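## Task

Get the blue divider onto the binder's rings so that both of its holes are threaded, then shut the rings. The sheets already filed in the binder must still be on the rings. If a ring punches a fresh hole through the divider, the task fails. The result only counts if it stays in place without the robot holding it at the end.

## Robot and tools

ROBOT. There are two 6-joint arms, each with a parallel two-finger gripper: left_arm and right_arm. These are only names and do not say which side of an image an arm is on. Scene frame: the origin is the table centre, the table top is at z = +0.020 m, +z is up, and the arms face each other across the table. left_arm's base is at (-0.019, +0.455, +0.062) m with quat_wxyz (+0.843, 0, 0, -0.538), on the +y side. right_arm's base is at (-0.002, -0.445, +0.063) m with quat_wxyz (+0.654, 0, 0, +0.756). The fingers point along the gripper's +x axis and close along its y axis. end_effector_position is the point between the finger pads, 3 to 4 cm short of the fingertips. The printed hand position can be wrong, more so at long reach.

execute_actions. The argument "actions" holds at most one item. An empty list only reports the current state. {"rows": [...], "steps": n} is a motion of 1 to 15 control steps of 1/30 s each (default 15). One row is used per step, and the last row repeats if there are fewer rows than steps. {"steps": n} with no rows is a wait of up to 300 steps, counted from the previous result; time spent writing counts toward it. "pictures": false leaves out the camera images. A refused call moves nothing.

ROW LAYOUT. Every row has 14 numbers, each in [-1, 1], and covers both arms even if only one moves. The order is left_arm waist, shoulder, elbow, wrist pitch, wrist yaw, wrist roll, gripper, then the same seven for right_arm. The six joint numbers are offsets in joint space, scaled. They are measured from that arm's angles in the most recent result that printed them, not from the previous row. Before any result has shown them, and in the second or later call within one reply, they are measured from where the arm is when the motion begins. Scale: 1.0 equals 0.9615 rad for waist, shoulder and elbow, 1.713 rad for wrist pitch, 1.767 rad for wrist yaw and 1.728 rad for wrist roll. Sending all zeros is not a pause: it pulls the arms back to those reference angles. The gripper number is an absolute opening. +1 is fully open (pad gap 0.088 m). Empty fingers meet at about -0.80, and smaller values close them no further. A full close needs at least about 0.5 s.

JOINT RANGES (rad, each arm): waist -3.054 to 3.054, shoulder 0.000 to 3.142, elbow 0.000 to 2.356, wrist pitch -1.571 to 1.571, wrist yaw -1.571 to 1.571, wrist roll -3.142 to 3.142. The true ends can differ by up to 0.010 rad. A request more than 0.010 rad outside a range is refused. A target past the real end is cut off at that end, and the result may then say "joint sent to its limit", possibly about an earlier motion. If that line is missing, it does not prove there is room left.

MOTION. Speed is capped. Each step, a joint's target may lead its measured angle by at most 0.211 rad (waist, shoulder, elbow), 0.213 (wrist pitch), 0.267 (wrist yaw) or 0.228 (wrist roll). If the targets would put the gripper more than 70 mm from where it is, all of that arm's targets are scaled back. Friction can leave a joint short of its target, and a tiny turn may not happen, so read the joint angles after each move. Between calls the arms keep heading for the last row sent. They give up once nothing is really moving or a step is HELD.

RESULTS. Each arm's state gives the gripper position (m), quat_wxyz and linear and angular velocities in the scene frame. Joint positions and Joint velocities list, per arm, the six joints (rad, rad/s) and then the pad gap (m, m/s). grip_measured is the finger opening on the command scale. To hold something, command clearly below grip_measured; the lower you go, the harder the squeeze (about 34 N per pad at most; a fast close can press harder or bounce open). Readings may be off by about 1 mm of opening. Joint torques follow the joint order and are noisy, offset and never zero. "joint command not followed" means the clearance check altered some targets. HELD marks steps where a row was not sent in full. MOTOR HOT appears from 50 °C; at 95 °C an OVER-TEMPERATURE FAULT holds the arm, and if it does not cool the arm goes limp. A TORQUE FAULT stops an arm for 10 s and drops the rest of the call. Load limits (N m): waist 17.2, shoulder 21.3, elbow 21.3, wrist pitch 5.61, wrist yaw 5.59, wrist roll 5.24, with held weight included.

OTHER TOOLS. zoom_image takes "camera" (cam_head_left, cam_head_right, cam_high, cam_low, cam_left_wrist, cam_right_wrist, all 504x504) and "region" [x0, y0, x1, y1] in image pixels, with the origin at the top-left and at most 504 by 504. It gives a closer look at the latest image. show_instructions shows the reference image (the binder manual) and moves nothing. read_manual returns licence texts. finished_scene with "scene" ends the current scene and grades it; this cannot be undone, and the goal must still hold afterwards. Answering without any tool call ends the run.

AVOID. Do not let the arms or their mounts hit or press on each other. Do not knock anything off the table, drop things, slam, or push hard. Do not tear the divider with a ring. Loose objects can sometimes get a small push from outside.

Each tool is called after "Call:" as name(argument=value, ...) on one line, values as JSON.

Reference images:

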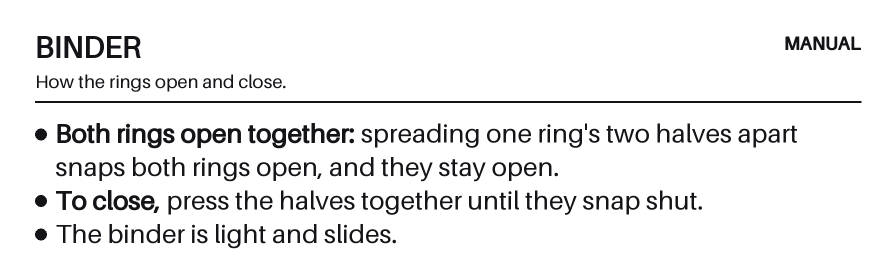

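## Session

Call:
execute_actions(actions=[])

Scene clock: 0.00 s of 4050.00 s.
left_arm: end_effector_position=(+0.1122, +0.1661, +0.3808) grip_measured=+0.856 end_effector_quat_wxyz=(+0.841, -0.011, -0.015, -0.541) end_effector_velocity=(-0.001, -0.001, -0.003) end_effector_angular_velocity=(+0.011, -0.019, -0.009) | right_arm: end_effector_position=(-0.0167, -0.0267, +0.2113) grip_measured=+0.819 end_effector_quat_wxyz=(+0.595, +0.080, +0.616, +0.511) end_effector_velocity=(-0.000, -0.005, -0.007) end_effector_angular_velocity=(-0.025, -0.008, +0.017)
Joint positions: left_arm=[-0.009  0.857  0.647  0.248 -0.002 -0.003  0.081] | right_arm=[-0.232  1.586  1.046 -0.225 -0.348  0.949  0.079]
Joint velocities: left_arm=[-0.002  0.002 -0.007  0.007  0.007  0.022 -0.   ] | right_arm=[-0.002  0.002 -0.007 -0.022 -0.007 -0.022 -0.   ]
Joint torques (N m, as the arm reports them, + toward a larger angle): no reading
Heat: left arm: hottest elbow 24 °C (+0.0 °C/min); right arm: hottest waist 24 °C (+0.0 °C/min).

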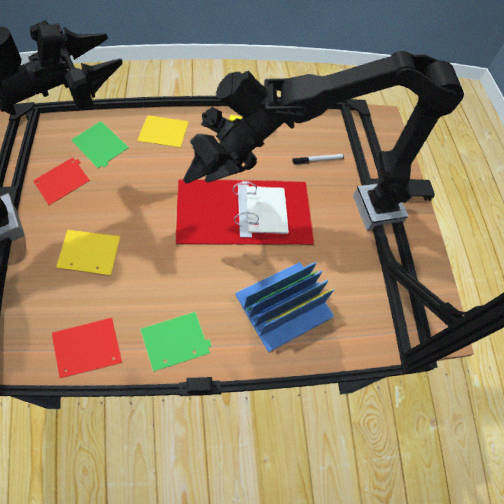

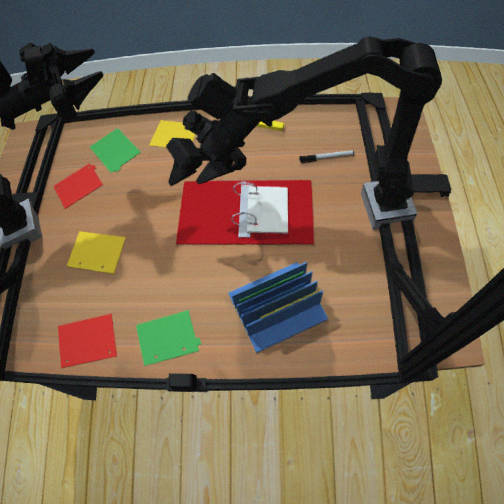

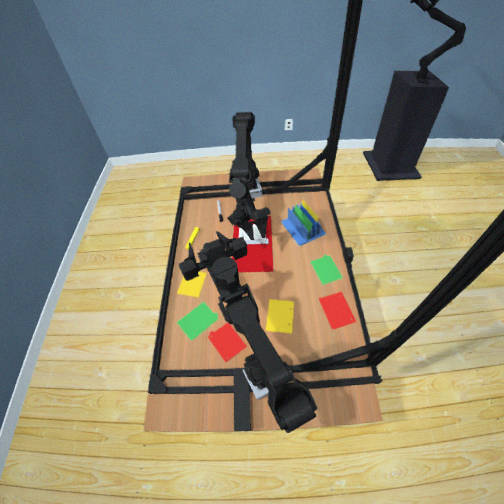

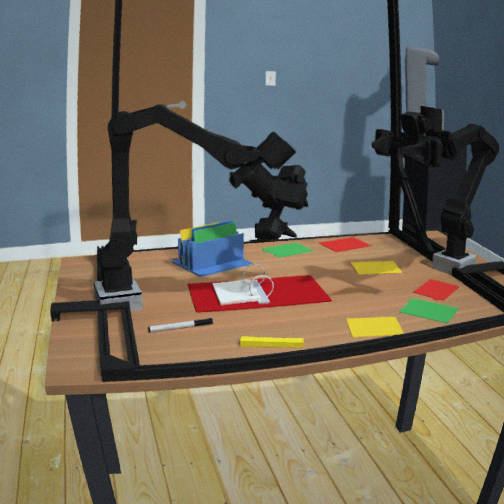

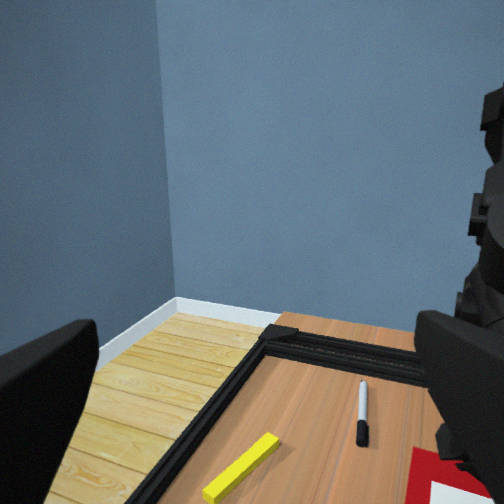

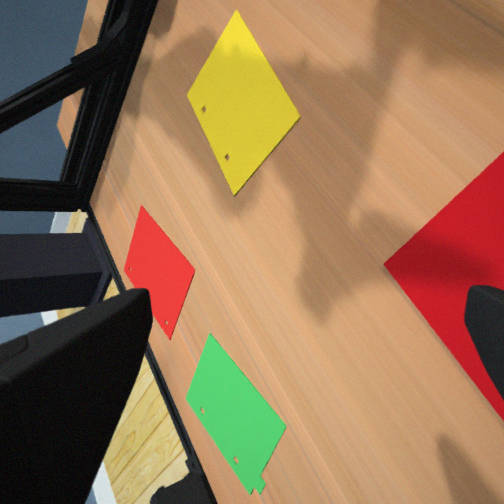

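Call:
zoom_image(camera="cam_head_left", region=[170, 170, 350, 360])

Call:
zoom_image(camera="cam_low", region=[160, 210, 340, 320])

Call:
zoom_image(camera="cam_high", region=[225, 190, 335, 280])

Region (170, 170, 350, 360) of cam_head_left's 504x504 image, scaled by 2.653, with more detail than that image has; it fills the left 477 columns of this view, and the rest is white.

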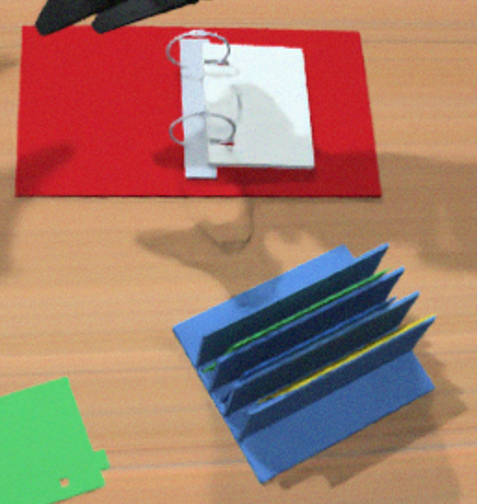

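Region (160, 210, 340, 320) of cam_low's 504x504 image, scaled by 2.800, with more detail than that image has.

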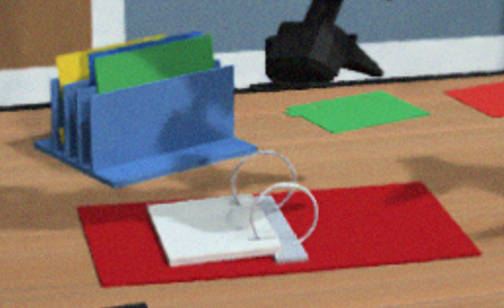

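Region (225, 190, 335, 280) of cam_high's 504x504 image, scaled by 4.582, with more detail than that image has; it fills the top 412 rows of this view, and the rest is white.

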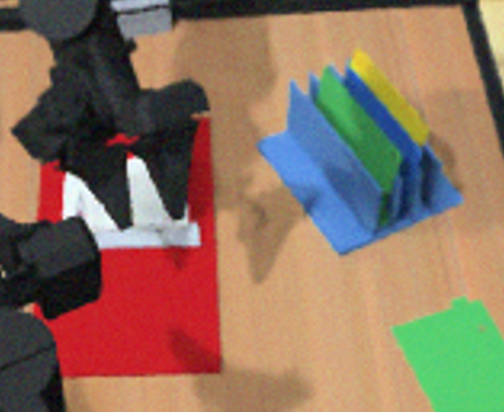

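Call:
execute_actions(actions=[{"rows":[[0,-0.3,-0.2,0,0,0,1,0.092,-0.024,0.239,-0.618,0.197,-0.549,1]]}])

Call:
execute_actions(actions=[{"steps":30}])

Scene clock: 9.13 s of 4050.00 s.
left_arm: end_effector_position=(+0.0905, +0.2139, +0.3745) grip_measured=+1.000 end_effector_quat_wxyz=(+0.839, -0.040, -0.059, -0.540) end_effector_velocity=(-0.002, +0.005, -0.009) end_effector_angular_velocity=(-0.006, +0.007, +0.004) | right_arm: end_effector_position=(-0.0025, -0.0989, +0.2097) grip_measured=+0.979 end_effector_quat_wxyz=(+0.619, -0.333, +0.467, +0.536) end_effector_velocity=(+0.003, -0.273, -0.089) end_effector_angular_velocity=(-1.315, -0.567, +1.386)
Joint positions: left_arm=[-0.009  0.579  0.472  0.249 -0.002 -0.003  0.088] | right_arm=[-0.149  1.563  1.257 -0.905 -0.012  0.221  0.087]
Joint velocities: left_arm=[-0.002 -0.037 -0.042  0.007 -0.007 -0.007  0.   ] | right_arm=[ 0.012 -0.007  0.046 -1.385  0.051 -1.487  0.001]
Joint torques (N m, as the arm reports them, + toward a larger angle): left_arm=[-0.01 -0.98  6.82  1.85  0.01  0.  ] | right_arm=[ 0.44 -6.44  6.53  0.93  0.14 -0.08]
Heat: left arm: hottest elbow 26 °C (+13.1 °C/min); right arm: hottest waist 24 °C (+0.0 °C/min).
Steps of this call (steps 1 to 90: nothing new was sent; then 5.63 s passed at rest; steps 91 to 105: all 15 steps of this action). Readings (joint positions):
91: left_arm=[-0.009 0.840 0.633 0.254 -0.002 -0.003] | right_arm=[-0.228 1.586 1.062 -0.255 -0.320 0.922]
92: left_arm=[-0.009 0.804 0.600 0.254 -0.002 -0.003] | right_arm=[-0.213 1.586 1.097 -0.315 -0.252 0.870]
94: left_arm=[-0.009 0.707 0.533 0.245 -0.002 -0.003] | right_arm=[-0.182 1.586 1.164 -0.398 -0.152 0.769]
98: left_arm=[-0.009 0.609 0.493 0.249 -0.002 -0.003] | right_arm=[-0.154 1.565 1.245 -0.577 -0.056 0.568]
105: the state above

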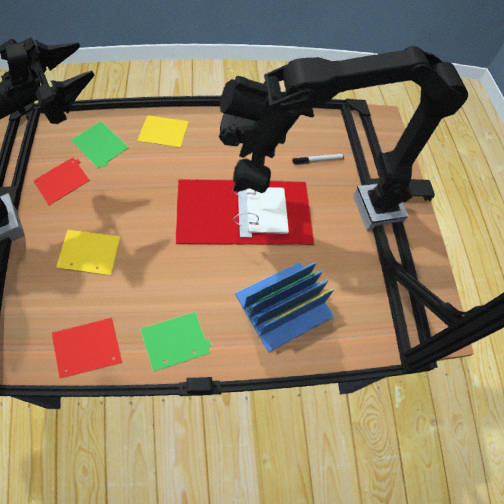

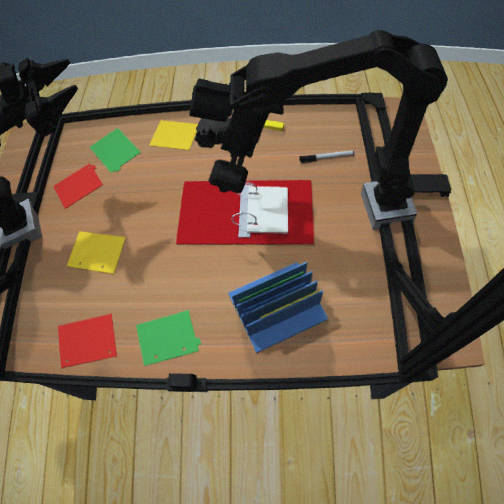

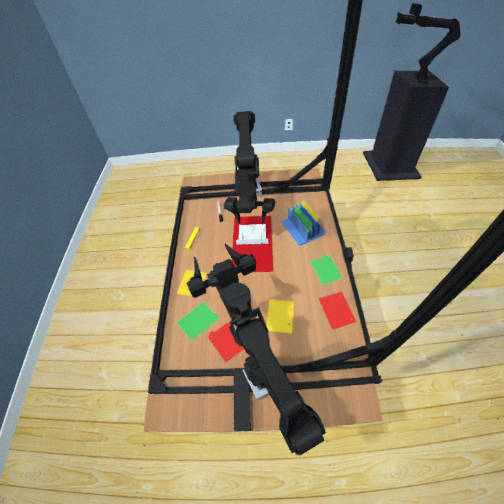

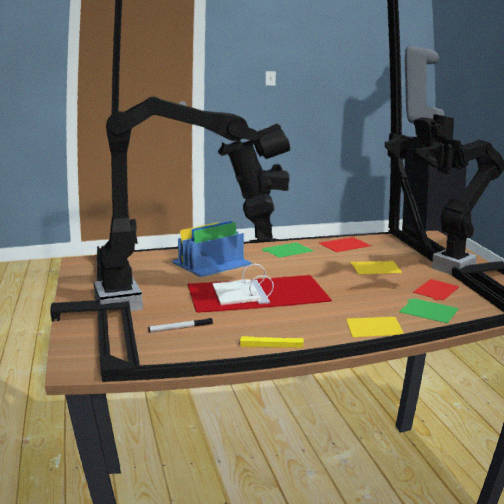

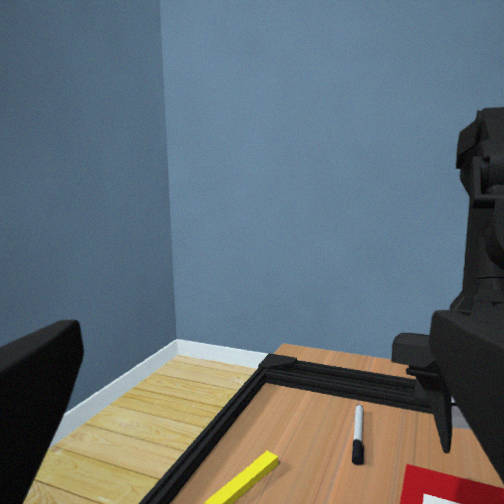

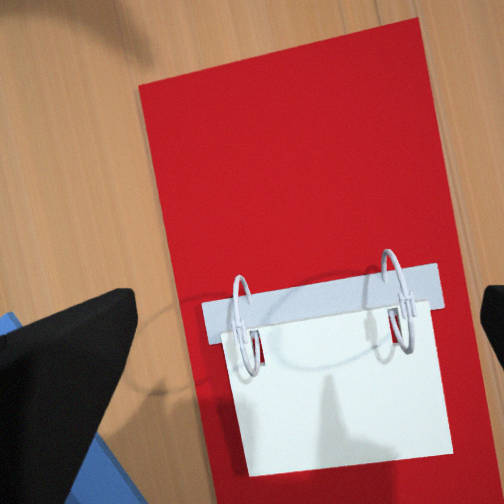

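Scene clock: 10.13 s of 4050.00 s.
left_arm: end_effector_position=(+0.0901, +0.2148, +0.3746) grip_measured=+1.000 end_effector_quat_wxyz=(+0.839, -0.041, -0.060, -0.540) end_effector_velocity=(+0.004, +0.002, -0.002) end_effector_angular_velocity=(+0.008, -0.001, +0.025) | right_arm: end_effector_position=(-0.0021, -0.1782, +0.1970) grip_measured=+0.982 end_effector_quat_wxyz=(+0.497, -0.500, +0.505, +0.497) end_effector_velocity=(-0.000, -0.002, +0.000) end_effector_angular_velocity=(-0.007, +0.007, +0.005)
Joint positions: left_arm=[-0.009  0.573  0.47   0.249 -0.002 -0.003  0.088] | right_arm=[-0.147  1.563  1.262 -1.282 -0.005  0.003  0.087]
Joint velocities: left_arm=[ 0.002 -0.002 -0.002 -0.007 -0.022  0.007  0.   ] | right_arm=[-0.002 -0.002 -0.002 -0.007 -0.007 -0.007 -0.   ]
Joint torques (N m, as the arm reports them, + toward a larger angle): left_arm=[-0.01 -0.79  6.54  1.86  0.01  0.  ] | right_arm=[ 0.44 -5.88  5.99  0.32  0.15 -0.08]
Heat: left arm: hottest elbow 26 °C (+11.8 °C/min); right arm: hottest waist 24 °C (+0.0 °C/min).
Steps of this call (steps 1 to 30: the robot went on to your last target). Readings (joint positions):
1: left_arm=[-0.009 0.578 0.472 0.249 -0.002 -0.003] | right_arm=[-0.148 1.563 1.259 -0.951 -0.011 0.172]
2: left_arm=[-0.009 0.577 0.471 0.249 -0.002 -0.003] | right_arm=[-0.148 1.563 1.259 -0.998 -0.010 0.131]
4: left_arm=[-0.009 0.575 0.471 0.249 -0.002 -0.003] | right_arm=[-0.147 1.563 1.260 -1.092 -0.008 0.077]
8: left_arm=[-0.009 0.574 0.470 0.249 -0.002 -0.003] | right_arm=[-0.147 1.563 1.260 -1.219 -0.006 0.028]
30: the state above
All arms were judged still, so your last target was given up. Only a new action makes them travel on or press farther. Fingers that are still opening or closing keep moving.

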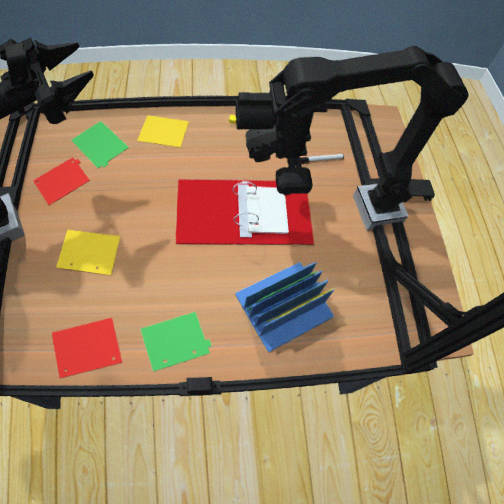

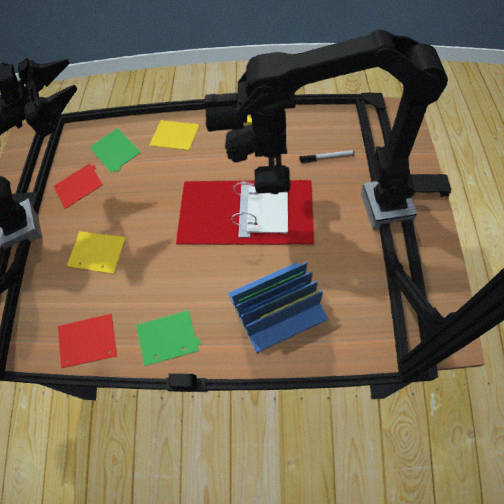

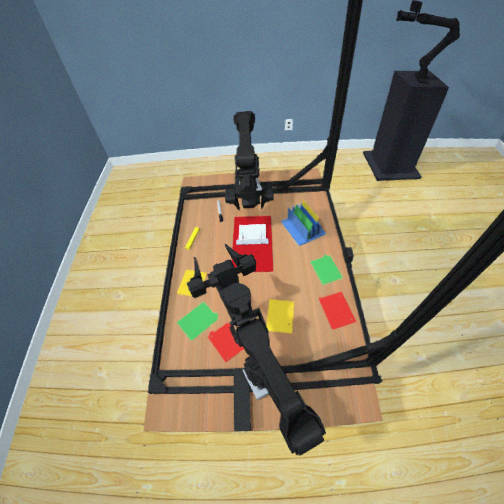

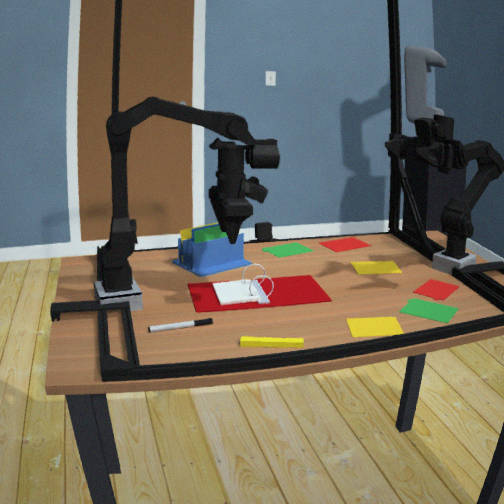

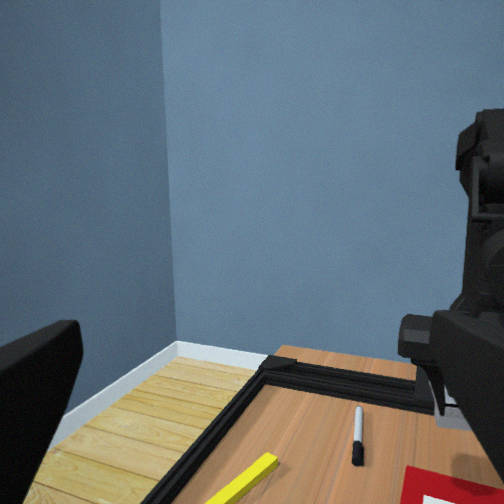

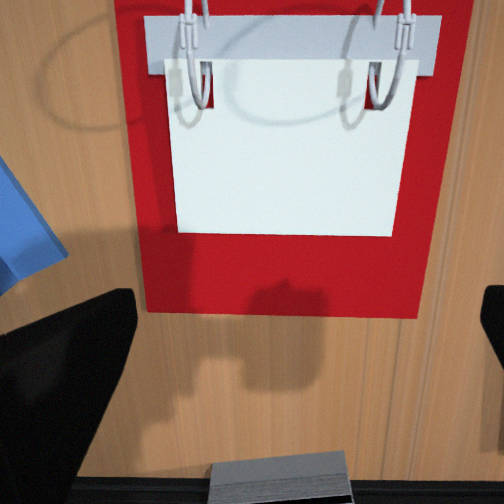

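Call:
execute_actions(actions=[{"rows":[[0,0,0,0,0,0,1,0.356,0.318,-0.12,0.258,0.447,1,-1]]}], pictures=false)

Call:
execute_actions(actions=[{"steps":40}])

Scene clock: 18.77 s of 4050.00 s.
left_arm: end_effector_position=(+0.0901, +0.2148, +0.3745) grip_measured=+1.000 end_effector_quat_wxyz=(+0.839, -0.041, -0.060, -0.540) end_effector_velocity=(-0.002, +0.000, -0.002) end_effector_angular_velocity=(-0.011, +0.018, -0.013) | right_arm: end_effector_position=(-0.0133, -0.1087, +0.1273) grip_measured=-0.759 end_effector_quat_wxyz=(+0.784, -0.438, +0.310, +0.314) end_effector_velocity=(+0.044, +0.043, +0.054) end_effector_angular_velocity=(+1.226, -0.176, -1.119)
Joint positions: left_arm=[-0.009  0.573  0.469  0.249 -0.002 -0.003  0.088] | right_arm=[ 0.183  1.851  1.157 -0.861  0.706  0.689  0.002]
Joint velocities: left_arm=[-0.002 -0.007 -0.012  0.007  0.007 -0.022  0.   ] | right_arm=[ 0.032  0.007 -0.002  0.139  0.579  1.502 -0.175]
Joint torques (N m, as the arm reports them, + toward a larger angle): left_arm=[-0.02 -0.36  8.48  1.92  0.01  0.01] | right_arm=[ 0.56 -5.85  3.26  0.67  0.56  0.11]
Heat: left arm: hottest elbow 27 °C (+9.6 °C/min); right arm: hottest elbow 26 °C (+6.4 °C/min).
Steps of this call (steps 1 to 90: nothing new was sent; then 5.13 s passed at rest; steps 91 to 105: all 15 steps of this action). Readings (joint positions):
91: left_arm=[-0.009 0.573 0.469 0.249 -0.002 -0.003] | right_arm=[-0.138 1.576 1.257 -1.270 0.024 0.026]
92: left_arm=[-0.009 0.573 0.469 0.249 -0.002 -0.003] | right_arm=[-0.107 1.594 1.248 -1.226 0.082 0.070]
94: left_arm=[-0.009 0.573 0.469 0.249 -0.002 -0.003] | right_arm=[-0.031 1.663 1.228 -1.141 0.174 0.151]
98: left_arm=[-0.009 0.573 0.469 0.249 -0.002 -0.003] | right_arm=[0.120 1.809 1.173 -0.971 0.385 0.340]
105: the state above

Scene clock: 20.10 s of 4050.00 s.
left_arm: end_effector_position=(+0.0901, +0.2148, +0.3745) grip_measured=+1.000 end_effector_quat_wxyz=(+0.839, -0.041, -0.060, -0.540) end_effector_velocity=(+0.001, -0.000, -0.005) end_effector_angular_velocity=(+0.023, +0.003, +0.006) | right_arm: end_effector_position=(-0.0098, -0.1035, +0.1320) grip_measured=-0.814 end_effector_quat_wxyz=(+0.910, +0.018, +0.394, +0.129) end_effector_velocity=(+0.002, -0.002, -0.001) end_effector_angular_velocity=(-0.014, +0.003, -0.002)
Joint positions: left_arm=[-0.009  0.573  0.469  0.249 -0.002 -0.003  0.088] | right_arm=[ 0.192  1.86   1.156 -0.842  0.778  1.729  0.   ]
Joint velocities: left_arm=[-0.002 -0.002 -0.002 -0.022 -0.007  0.007  0.   ] | right_arm=[-0.007 -0.002 -0.002 -0.007 -0.007 -0.007  0.   ]
Joint torques (N m, as the arm reports them, + toward a larger angle): left_arm=[-0.03 -0.32  8.47  1.93  0.01  0.  ] | right_arm=[ 0.41 -6.27  3.11  0.67  0.65  0.1 ]
Heat: left arm: hottest elbow 27 °C (+9.0 °C/min); right arm: hottest elbow 25 °C (+3.0 °C/min).
Steps of this call (steps 1 to 40: the robot went on to your last target). Readings (joint positions):
1: left_arm=[-0.009 0.573 0.469 0.249 -0.002 -0.003] | right_arm=[0.184 1.853 1.157 -0.857 0.724 0.739]
2: left_arm=[-0.009 0.573 0.469 0.249 -0.002 -0.003] | right_arm=[0.185 1.854 1.157 -0.853 0.736 0.789]
4: left_arm=[-0.009 0.573 0.469 0.249 -0.002 -0.003] | right_arm=[0.188 1.857 1.157 -0.848 0.754 0.888]
8: left_arm=[-0.009 0.573 0.469 0.249 -0.002 -0.003] | right_arm=[0.191 1.859 1.157 -0.844 0.770 1.087]
40: the state above

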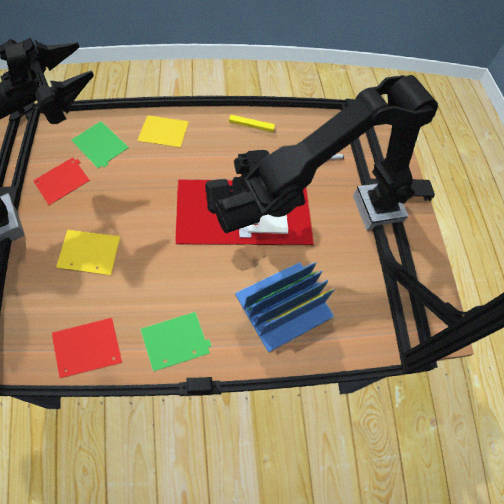

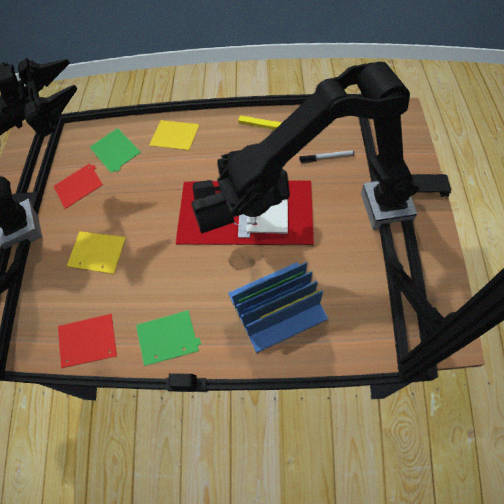

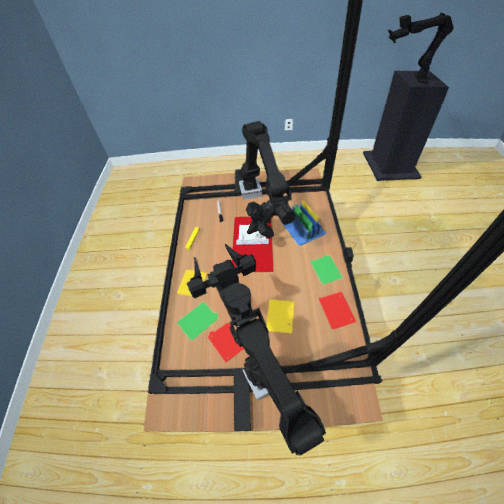

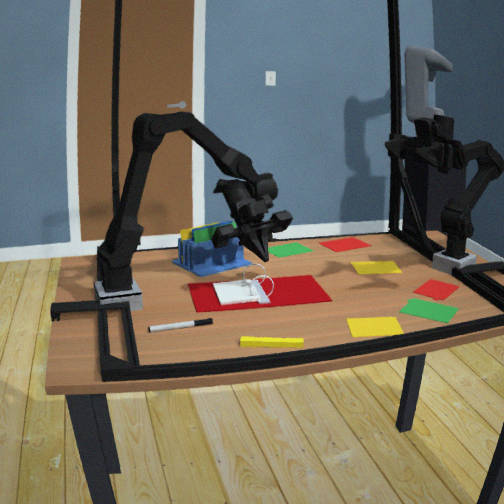

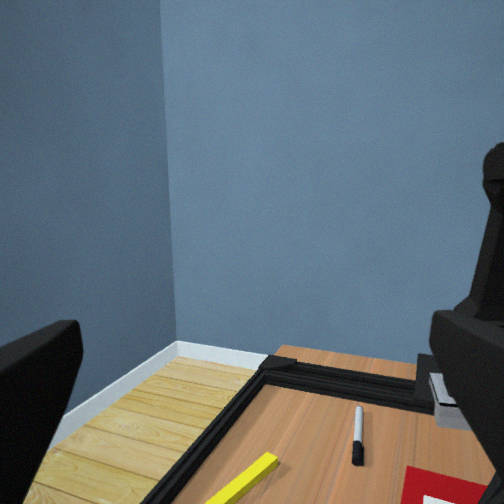

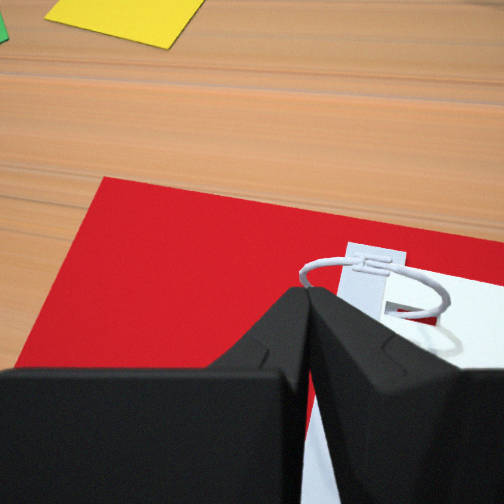

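Call:
execute_actions(actions=[{"rows":[[0,0,0,0,0,0,1,-0.03,0.02,-0.148,0.071,0,0.05,-1]]}], pictures=false)

Call:
execute_actions(actions=[{"steps":12}])

Call:
zoom_image(camera="cam_low", region=[190, 210, 330, 320])

Scene clock: 23.17 s of 4050.00 s.
left_arm: end_effector_position=(+0.0901, +0.2148, +0.3745) grip_measured=+1.000 end_effector_quat_wxyz=(+0.839, -0.041, -0.060, -0.540) end_effector_velocity=(-0.003, -0.001, +0.000) end_effector_angular_velocity=(-0.000, +0.007, -0.016) | right_arm: end_effector_position=(+0.0053, -0.1226, +0.0988) grip_measured=-0.814 end_effector_quat_wxyz=(+0.913, +0.047, +0.394, +0.096) end_effector_velocity=(+0.001, -0.003, -0.005) end_effector_angular_velocity=(+0.005, +0.009, -0.008)
Joint positions: left_arm=[-0.009  0.573  0.469  0.249 -0.002 -0.003  0.088] | right_arm=[ 0.167  1.877  1.025 -0.725  0.781  1.811  0.   ]
Joint velocities: left_arm=[-0.007 -0.002  0.002 -0.007  0.007 -0.007  0.   ] | right_arm=[-0.002 -0.002 -0.022  0.022 -0.007  0.007  0.   ]
Joint torques (N m, as the arm reports them, + toward a larger angle): left_arm=[-0.02 -0.37  8.41  1.93  0.01  0.  ] | right_arm=[-0.34 -6.81  2.76  0.62  0.4   0.1 ]
Heat: left arm: hottest elbow 27 °C (+7.8 °C/min); right arm: hottest elbow 25 °C (+2.6 °C/min).
Steps of this call (steps 1 to 15: the robot went on to your last target; steps 16 to 77: nothing new was sent; steps 78 to 92: all 15 steps of this action). Readings (joint positions):
78: left_arm=[-0.009 0.573 0.469 0.249 -0.002 -0.003] | right_arm=[0.191 1.861 1.143 -0.822 0.780 1.740]
79: left_arm=[-0.009 0.573 0.469 0.249 -0.002 -0.003] | right_arm=[0.189 1.861 1.121 -0.791 0.781 1.759]
81: left_arm=[-0.009 0.573 0.469 0.249 -0.002 -0.003] | right_arm=[0.180 1.866 1.078 -0.767 0.781 1.782]
85: left_arm=[-0.009 0.573 0.469 0.249 -0.002 -0.003] | right_arm=[0.168 1.877 1.032 -0.739 0.781 1.802]
92: the state above

Scene clock: 23.57 s of 4050.00 s.
left_arm: end_effector_position=(+0.0901, +0.2148, +0.3745) grip_measured=+1.000 end_effector_quat_wxyz=(+0.839, -0.041, -0.060, -0.540) end_effector_velocity=(+0.000, +0.001, +0.000) end_effector_angular_velocity=(-0.007, +0.022, +0.002) | right_arm: end_effector_position=(+0.0055, -0.1229, +0.0983) grip_measured=-0.814 end_effector_quat_wxyz=(+0.913, +0.048, +0.394, +0.095) end_effector_velocity=(+0.002, -0.005, -0.002) end_effector_angular_velocity=(-0.033, -0.003, +0.003)
Joint positions: left_arm=[-0.009  0.573  0.469  0.249 -0.002 -0.003  0.088] | right_arm=[ 0.166  1.877  1.023 -0.722  0.781  1.812  0.   ]
Joint velocities: left_arm=[-0.002 -0.002  0.002 -0.007 -0.007 -0.022  0.   ] | right_arm=[-0.002  0.002 -0.002 -0.022 -0.007 -0.007  0.   ]
Joint torques (N m, as the arm reports them, + toward a larger angle): left_arm=[-0.01 -0.35  8.41  1.93  0.    0.01] | right_arm=[-0.35 -6.8   2.74  0.63  0.38  0.1 ]
Heat: left arm: hottest elbow 28 °C (+10.2 °C/min); right arm: hottest elbow 25 °C (+2.5 °C/min).
Steps of this call (steps 1 to 12: the robot went on to your last target). Readings (joint positions):
1: left_arm=[-0.009 0.573 0.469 0.249 -0.002 -0.003] | right_arm=[0.167 1.877 1.024 -0.724 0.781 1.811]
2: left_arm=[-0.009 0.573 0.469 0.249 -0.002 -0.003] | right_arm=[0.167 1.877 1.024 -0.724 0.781 1.812]
4: left_arm=[-0.009 0.573 0.469 0.249 -0.002 -0.003] | right_arm=[0.166 1.877 1.024 -0.723 0.781 1.812]
8: left_arm=[-0.009 0.573 0.469 0.249 -0.002 -0.003] | right_arm=[0.166 1.877 1.023 -0.723 0.781 1.812]
12: the state above

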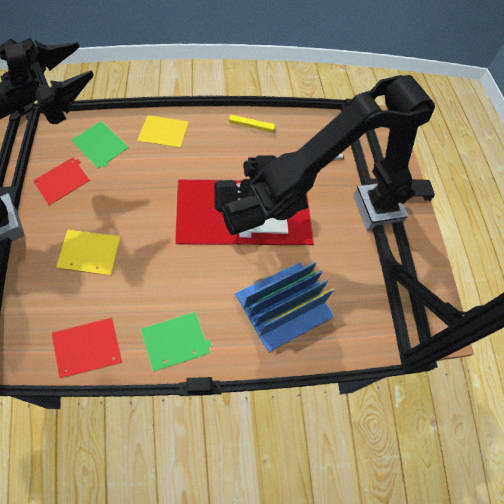

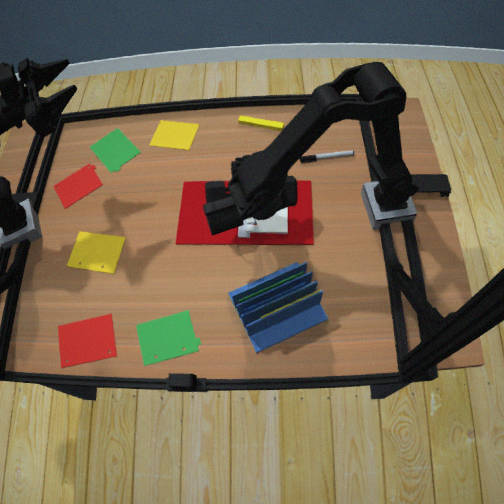

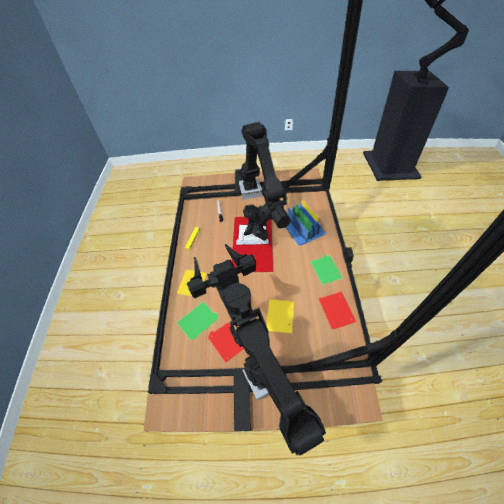

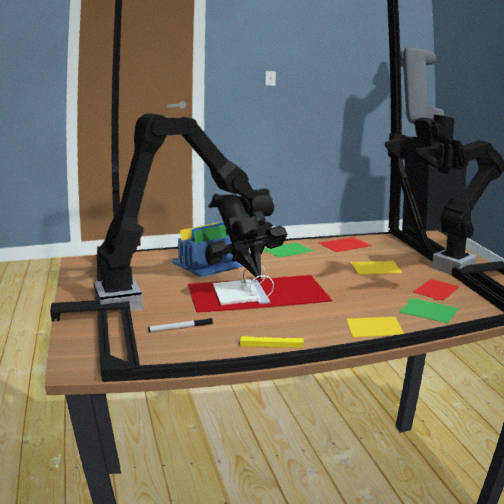

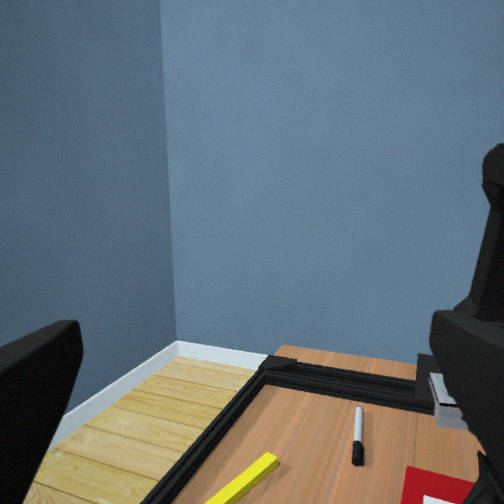

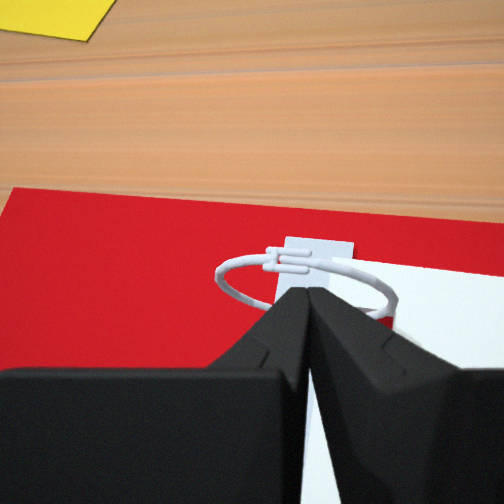

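Region (190, 210, 330, 320) of cam_low's 504x504 image, scaled by 3.600, with more detail than that image has; it fills the top 396 rows of this view, and the rest is white.

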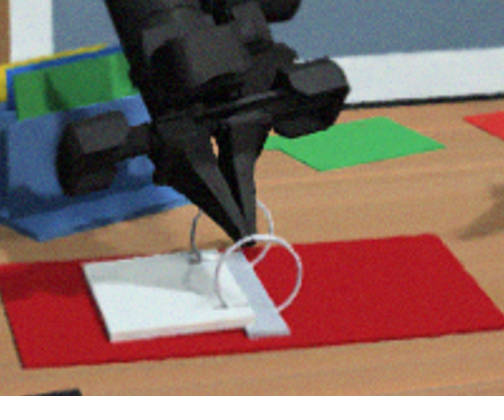

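Call:
execute_actions(actions=[{"rows":[[0,0,0,0,0,0,1,0,0.08,-0.015,0.051,0,0,-1],[0,0,0,0,0,0,1,0,0.08,-0.015,0.051,0,0,-1],[0,0,0,0,0,0,1,0,0.08,-0.015,0.051,0,0,-1],[0,0,0,0,0,0,1,0,0.08,-0.015,0.051,0,0,-1],[0,0,0,0,0,0,1,0,0.08,-0.015,0.051,0,0,-1],[0,0,0,0,0,0,1,-0.02,0.08,-0.015,0.051,0,0,-1],[0,0,0,0,0,0,1,-0.04,0.08,-0.015,0.051,0,0,-1],[0,0,0,0,0,0,1,-0.07,0.08,-0.015,0.051,0,0,-1]]}], pictures=false)

Call:
execute_actions(actions=[{"steps":12}])

Call:
zoom_image(camera="cam_low", region=[190, 210, 330, 320])

Scene clock: 26.23 s of 4050.00 s.
left_arm: end_effector_position=(+0.0901, +0.2149, +0.3747) grip_measured=+1.000 end_effector_quat_wxyz=(+0.839, -0.041, -0.060, -0.540) end_effector_velocity=(+0.002, -0.000, -0.003) end_effector_angular_velocity=(+0.008, +0.013, +0.009) | right_arm: end_effector_position=(+0.0224, -0.1172, +0.0775) grip_measured=-0.814 end_effector_quat_wxyz=(+0.914, +0.065, +0.394, +0.070) end_effector_velocity=(+0.003, -0.004, -0.003) end_effector_angular_velocity=(-0.022, +0.017, -0.007)
Joint positions: left_arm=[-0.009  0.573  0.47   0.249 -0.002 -0.003  0.088] | right_arm=[ 0.108  1.943  1.015 -0.638  0.779  1.814  0.   ]
Joint velocities: left_arm=[ 0.002  0.002 -0.002 -0.007 -0.007 -0.007  0.   ] | right_arm=[-0.012 -0.002 -0.007 -0.007 -0.022 -0.007  0.   ]
Joint torques (N m, as the arm reports them, + toward a larger angle): left_arm=[ 0.   -0.37  8.39  1.93  0.01  0.01] | right_arm=[-0.49 -6.09  2.72  0.58  0.51 -0.08]
Heat: left arm: hottest elbow 28 °C (+9.1 °C/min); right arm: hottest elbow 25 °C (+2.3 °C/min).
Steps of this call (steps 1 to 15: the robot went on to your last target; steps 16 to 65: nothing new was sent; steps 66 to 80: all 15 steps of this action). Readings (joint positions):
66: left_arm=[-0.009 0.573 0.470 0.249 -0.002 -0.003] | right_arm=[0.166 1.882 1.022 -0.714 0.781 1.813]
67: left_arm=[-0.009 0.573 0.470 0.249 -0.002 -0.003] | right_arm=[0.166 1.891 1.021 -0.691 0.781 1.813]
69: left_arm=[-0.009 0.573 0.470 0.249 -0.002 -0.003] | right_arm=[0.166 1.915 1.021 -0.668 0.781 1.812]
73: left_arm=[-0.009 0.573 0.470 0.249 -0.002 -0.003] | right_arm=[0.156 1.938 1.015 -0.648 0.784 1.814]
80: the state above

Scene clock: 26.63 s of 4050.00 s.
left_arm: end_effector_position=(+0.0901, +0.2149, +0.3747) grip_measured=+1.000 end_effector_quat_wxyz=(+0.839, -0.041, -0.060, -0.540) end_effector_velocity=(+0.001, -0.000, -0.005) end_effector_angular_velocity=(+0.011, +0.030, +0.002) | right_arm: end_effector_position=(+0.0230, -0.1171, +0.0773) grip_measured=-0.814 end_effector_quat_wxyz=(+0.914, +0.066, +0.394, +0.069) end_effector_velocity=(+0.001, -0.005, -0.001) end_effector_angular_velocity=(-0.028, +0.000, +0.003)
Joint positions: left_arm=[-0.009  0.573  0.47   0.249 -0.002 -0.003  0.088] | right_arm=[ 0.106  1.944  1.015 -0.637  0.779  1.814  0.   ]
Joint velocities: left_arm=[-0.002 -0.002 -0.002 -0.022 -0.007 -0.022  0.   ] | right_arm=[-0.002 -0.002 -0.002 -0.022 -0.007 -0.007  0.   ]
Joint torques (N m, as the arm reports them, + toward a larger angle): left_arm=[-0.03 -0.36  8.44  1.92  0.01  0.  ] | right_arm=[-0.76 -6.11  2.79  0.56  0.49 -0.08]
Heat: left arm: hottest elbow 28 °C (+9.0 °C/min); right arm: hottest shoulder 25 °C (+2.3 °C/min).
Steps of this call (steps 1 to 12: the robot went on to your last target). Readings (joint positions):
1: left_arm=[-0.009 0.573 0.470 0.249 -0.002 -0.003] | right_arm=[0.108 1.943 1.015 -0.638 0.779 1.814]
2: left_arm=[-0.009 0.573 0.470 0.249 -0.002 -0.003] | right_arm=[0.107 1.944 1.015 -0.637 0.779 1.814]
4: left_arm=[-0.009 0.573 0.470 0.249 -0.002 -0.003] | right_arm=[0.107 1.944 1.015 -0.637 0.779 1.814]
8: left_arm=[-0.009 0.573 0.470 0.249 -0.002 -0.003] | right_arm=[0.107 1.944 1.015 -0.637 0.779 1.814]
12: the state above

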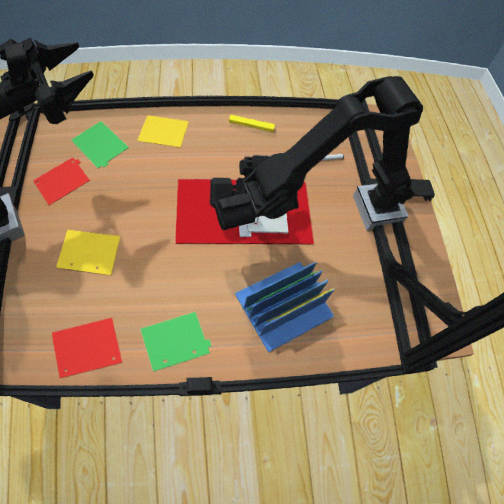

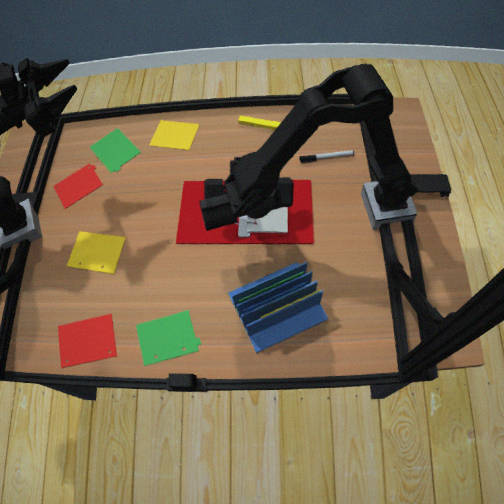

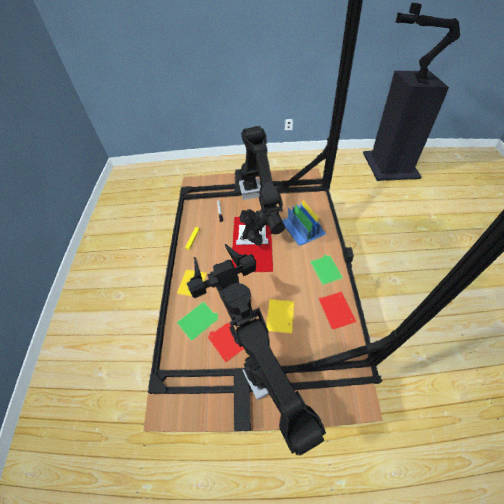

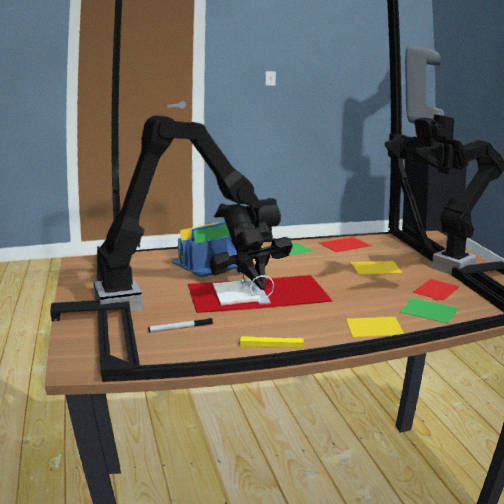

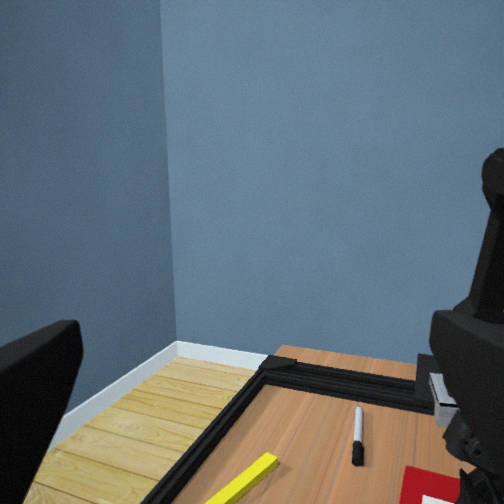

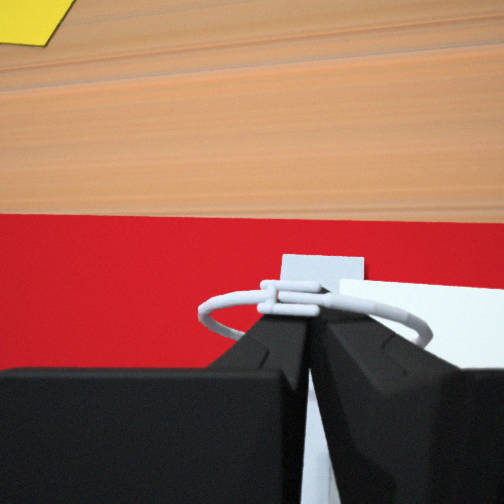

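Region (190, 210, 330, 320) of cam_low's 504x504 image, scaled by 3.600, with more detail than that image has; it fills the top 396 rows of this view, and the rest is white.

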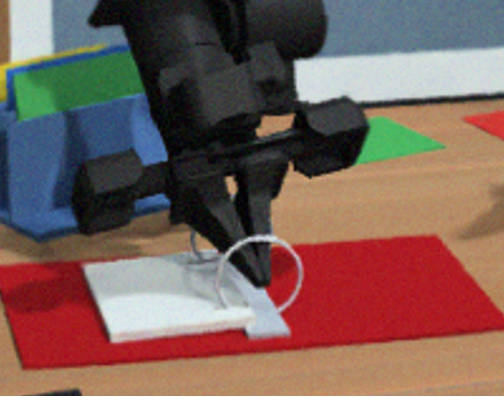

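Probably touching. Try, with more tilt.

Call:
execute_actions(actions=[{"rows":[[0,0,0,0,0,0,1,0,0.025,0,0.014,0.04,0,-0.7],[0,0,0,0,0,0,1,0,0.025,0,0.014,0.04,0,-0.6],[0,0,0,0,0,0,1,0,0.025,0,0.014,0.04,0,-0.5],[0,0,0,0,0,0,1,0,0.025,0,0.014,0.04,0,-0.4],[0,0,0,0,0,0,1,0,0.025,0,0.014,0.04,0,-0.3],[0,0,0,0,0,0,1,0,0.025,0,0.014,0.04,0,-0.2],[0,0,0,0,0,0,1,0,0.025,0,0.014,0.04,0,-0.1],[0,0,0,0,0,0,1,0,0.025,0,0.014,0.04,0,0],[0,0,0,0,0,0,1,0,0.025,0,0.014,0.04,0,0.1],[0,0,0,0,0,0,1,0,0.025,0,0.014,0.04,0,0.2]]}])

Call:
zoom_image(camera="cam_low", region=[190, 210, 330, 320])

Scene clock: 29.47 s of 4050.00 s.
left_arm: end_effector_position=(+0.0901, +0.2149, +0.3747) grip_measured=+1.000 end_effector_quat_wxyz=(+0.839, -0.041, -0.060, -0.540) end_effector_velocity=(-0.002, -0.001, -0.004) end_effector_angular_velocity=(+0.009, +0.011, -0.011) | right_arm: end_effector_position=(+0.0284, -0.1125, +0.0789) grip_measured=+0.112 end_effector_quat_wxyz=(+0.924, +0.075, +0.366, +0.076) end_effector_velocity=(+0.000, -0.002, +0.001) end_effector_angular_velocity=(-0.011, -0.010, +0.007)
Joint positions: left_arm=[-0.009  0.573  0.47   0.249 -0.002 -0.003  0.088] | right_arm=[ 0.107  1.962  1.015 -0.609  0.843  1.815  0.045]
Joint velocities: left_arm=[-0.002 -0.002 -0.007 -0.007  0.007 -0.007  0.   ] | right_arm=[ 0.002 -0.002 -0.002 -0.007  0.007 -0.007  0.033]
Joint torques (N m, as the arm reports them, + toward a larger angle): left_arm=[ 0.01 -0.36  8.43  1.93  0.01  0.01] | right_arm=[-0.06 -6.67  3.41  0.16  0.71 -0.04]
Heat: left arm: hottest elbow 28 °C (+8.1 °C/min); right arm: hottest shoulder 25 °C (+2.0 °C/min).
Steps of this call (steps 1 to 15: the robot went on to your last target; steps 16 to 70: nothing new was sent; steps 71 to 85: all 15 steps of this action). Readings (joint positions):
71: left_arm=[-0.009 0.573 0.470 0.249 -0.002 -0.003] | right_arm=[0.106 1.946 1.015 -0.634 0.783 1.814]
72: left_arm=[-0.009 0.573 0.470 0.249 -0.002 -0.003] | right_arm=[0.106 1.949 1.015 -0.629 0.796 1.814]
74: left_arm=[-0.009 0.573 0.470 0.249 -0.002 -0.003] | right_arm=[0.106 1.956 1.015 -0.620 0.815 1.814]
78: left_arm=[-0.009 0.573 0.470 0.249 -0.002 -0.003] | right_arm=[0.107 1.960 1.015 -0.617 0.830 1.814]
85: the state above

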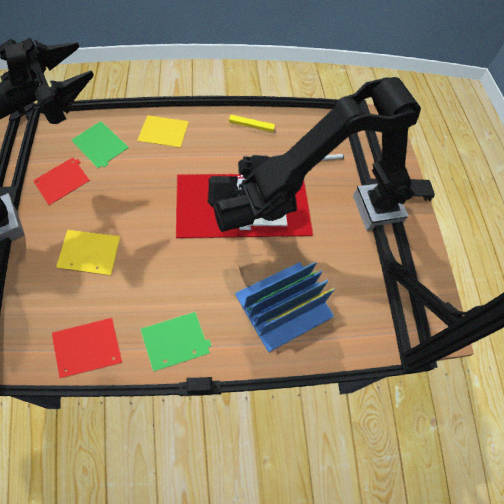

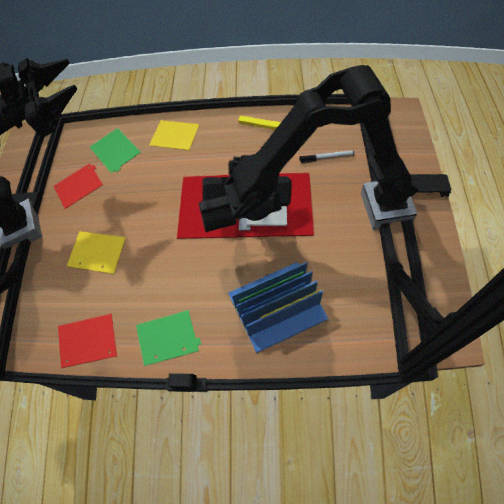

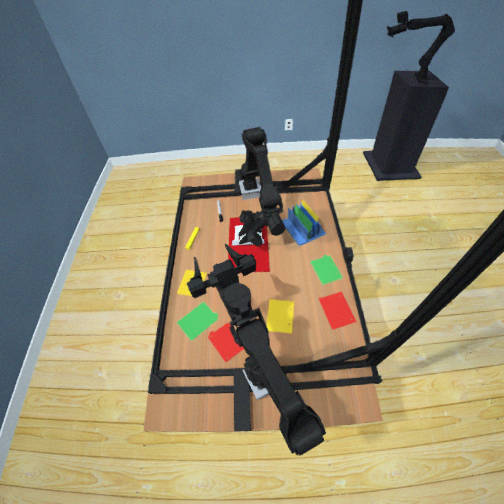

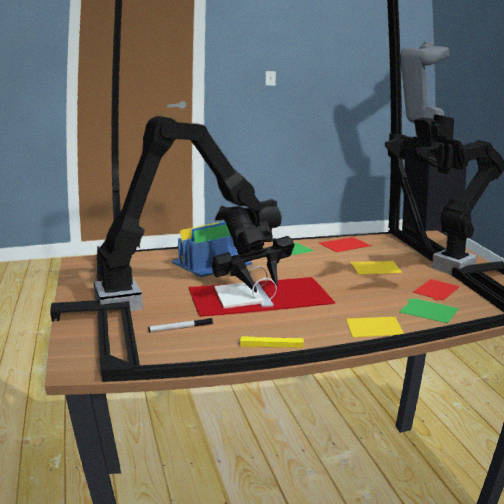

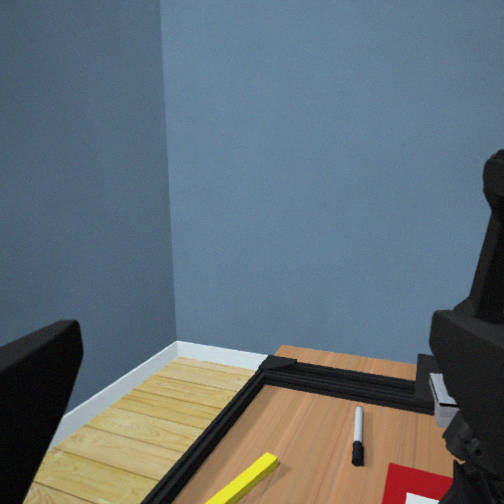

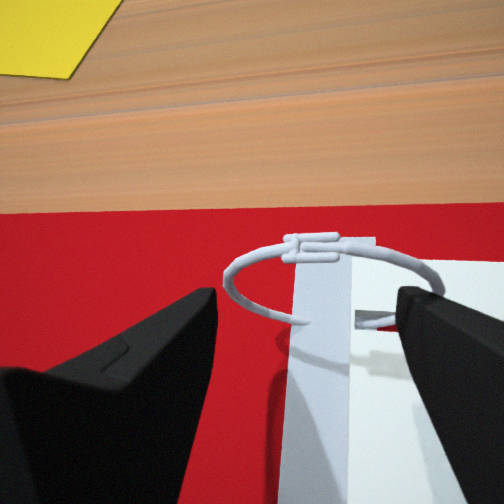

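Region (190, 210, 330, 320) of cam_low's 504x504 image, scaled by 3.600, with more detail than that image has; it fills the top 396 rows of this view, and the rest is white.

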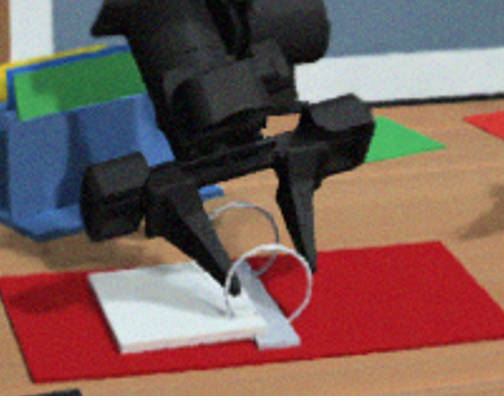

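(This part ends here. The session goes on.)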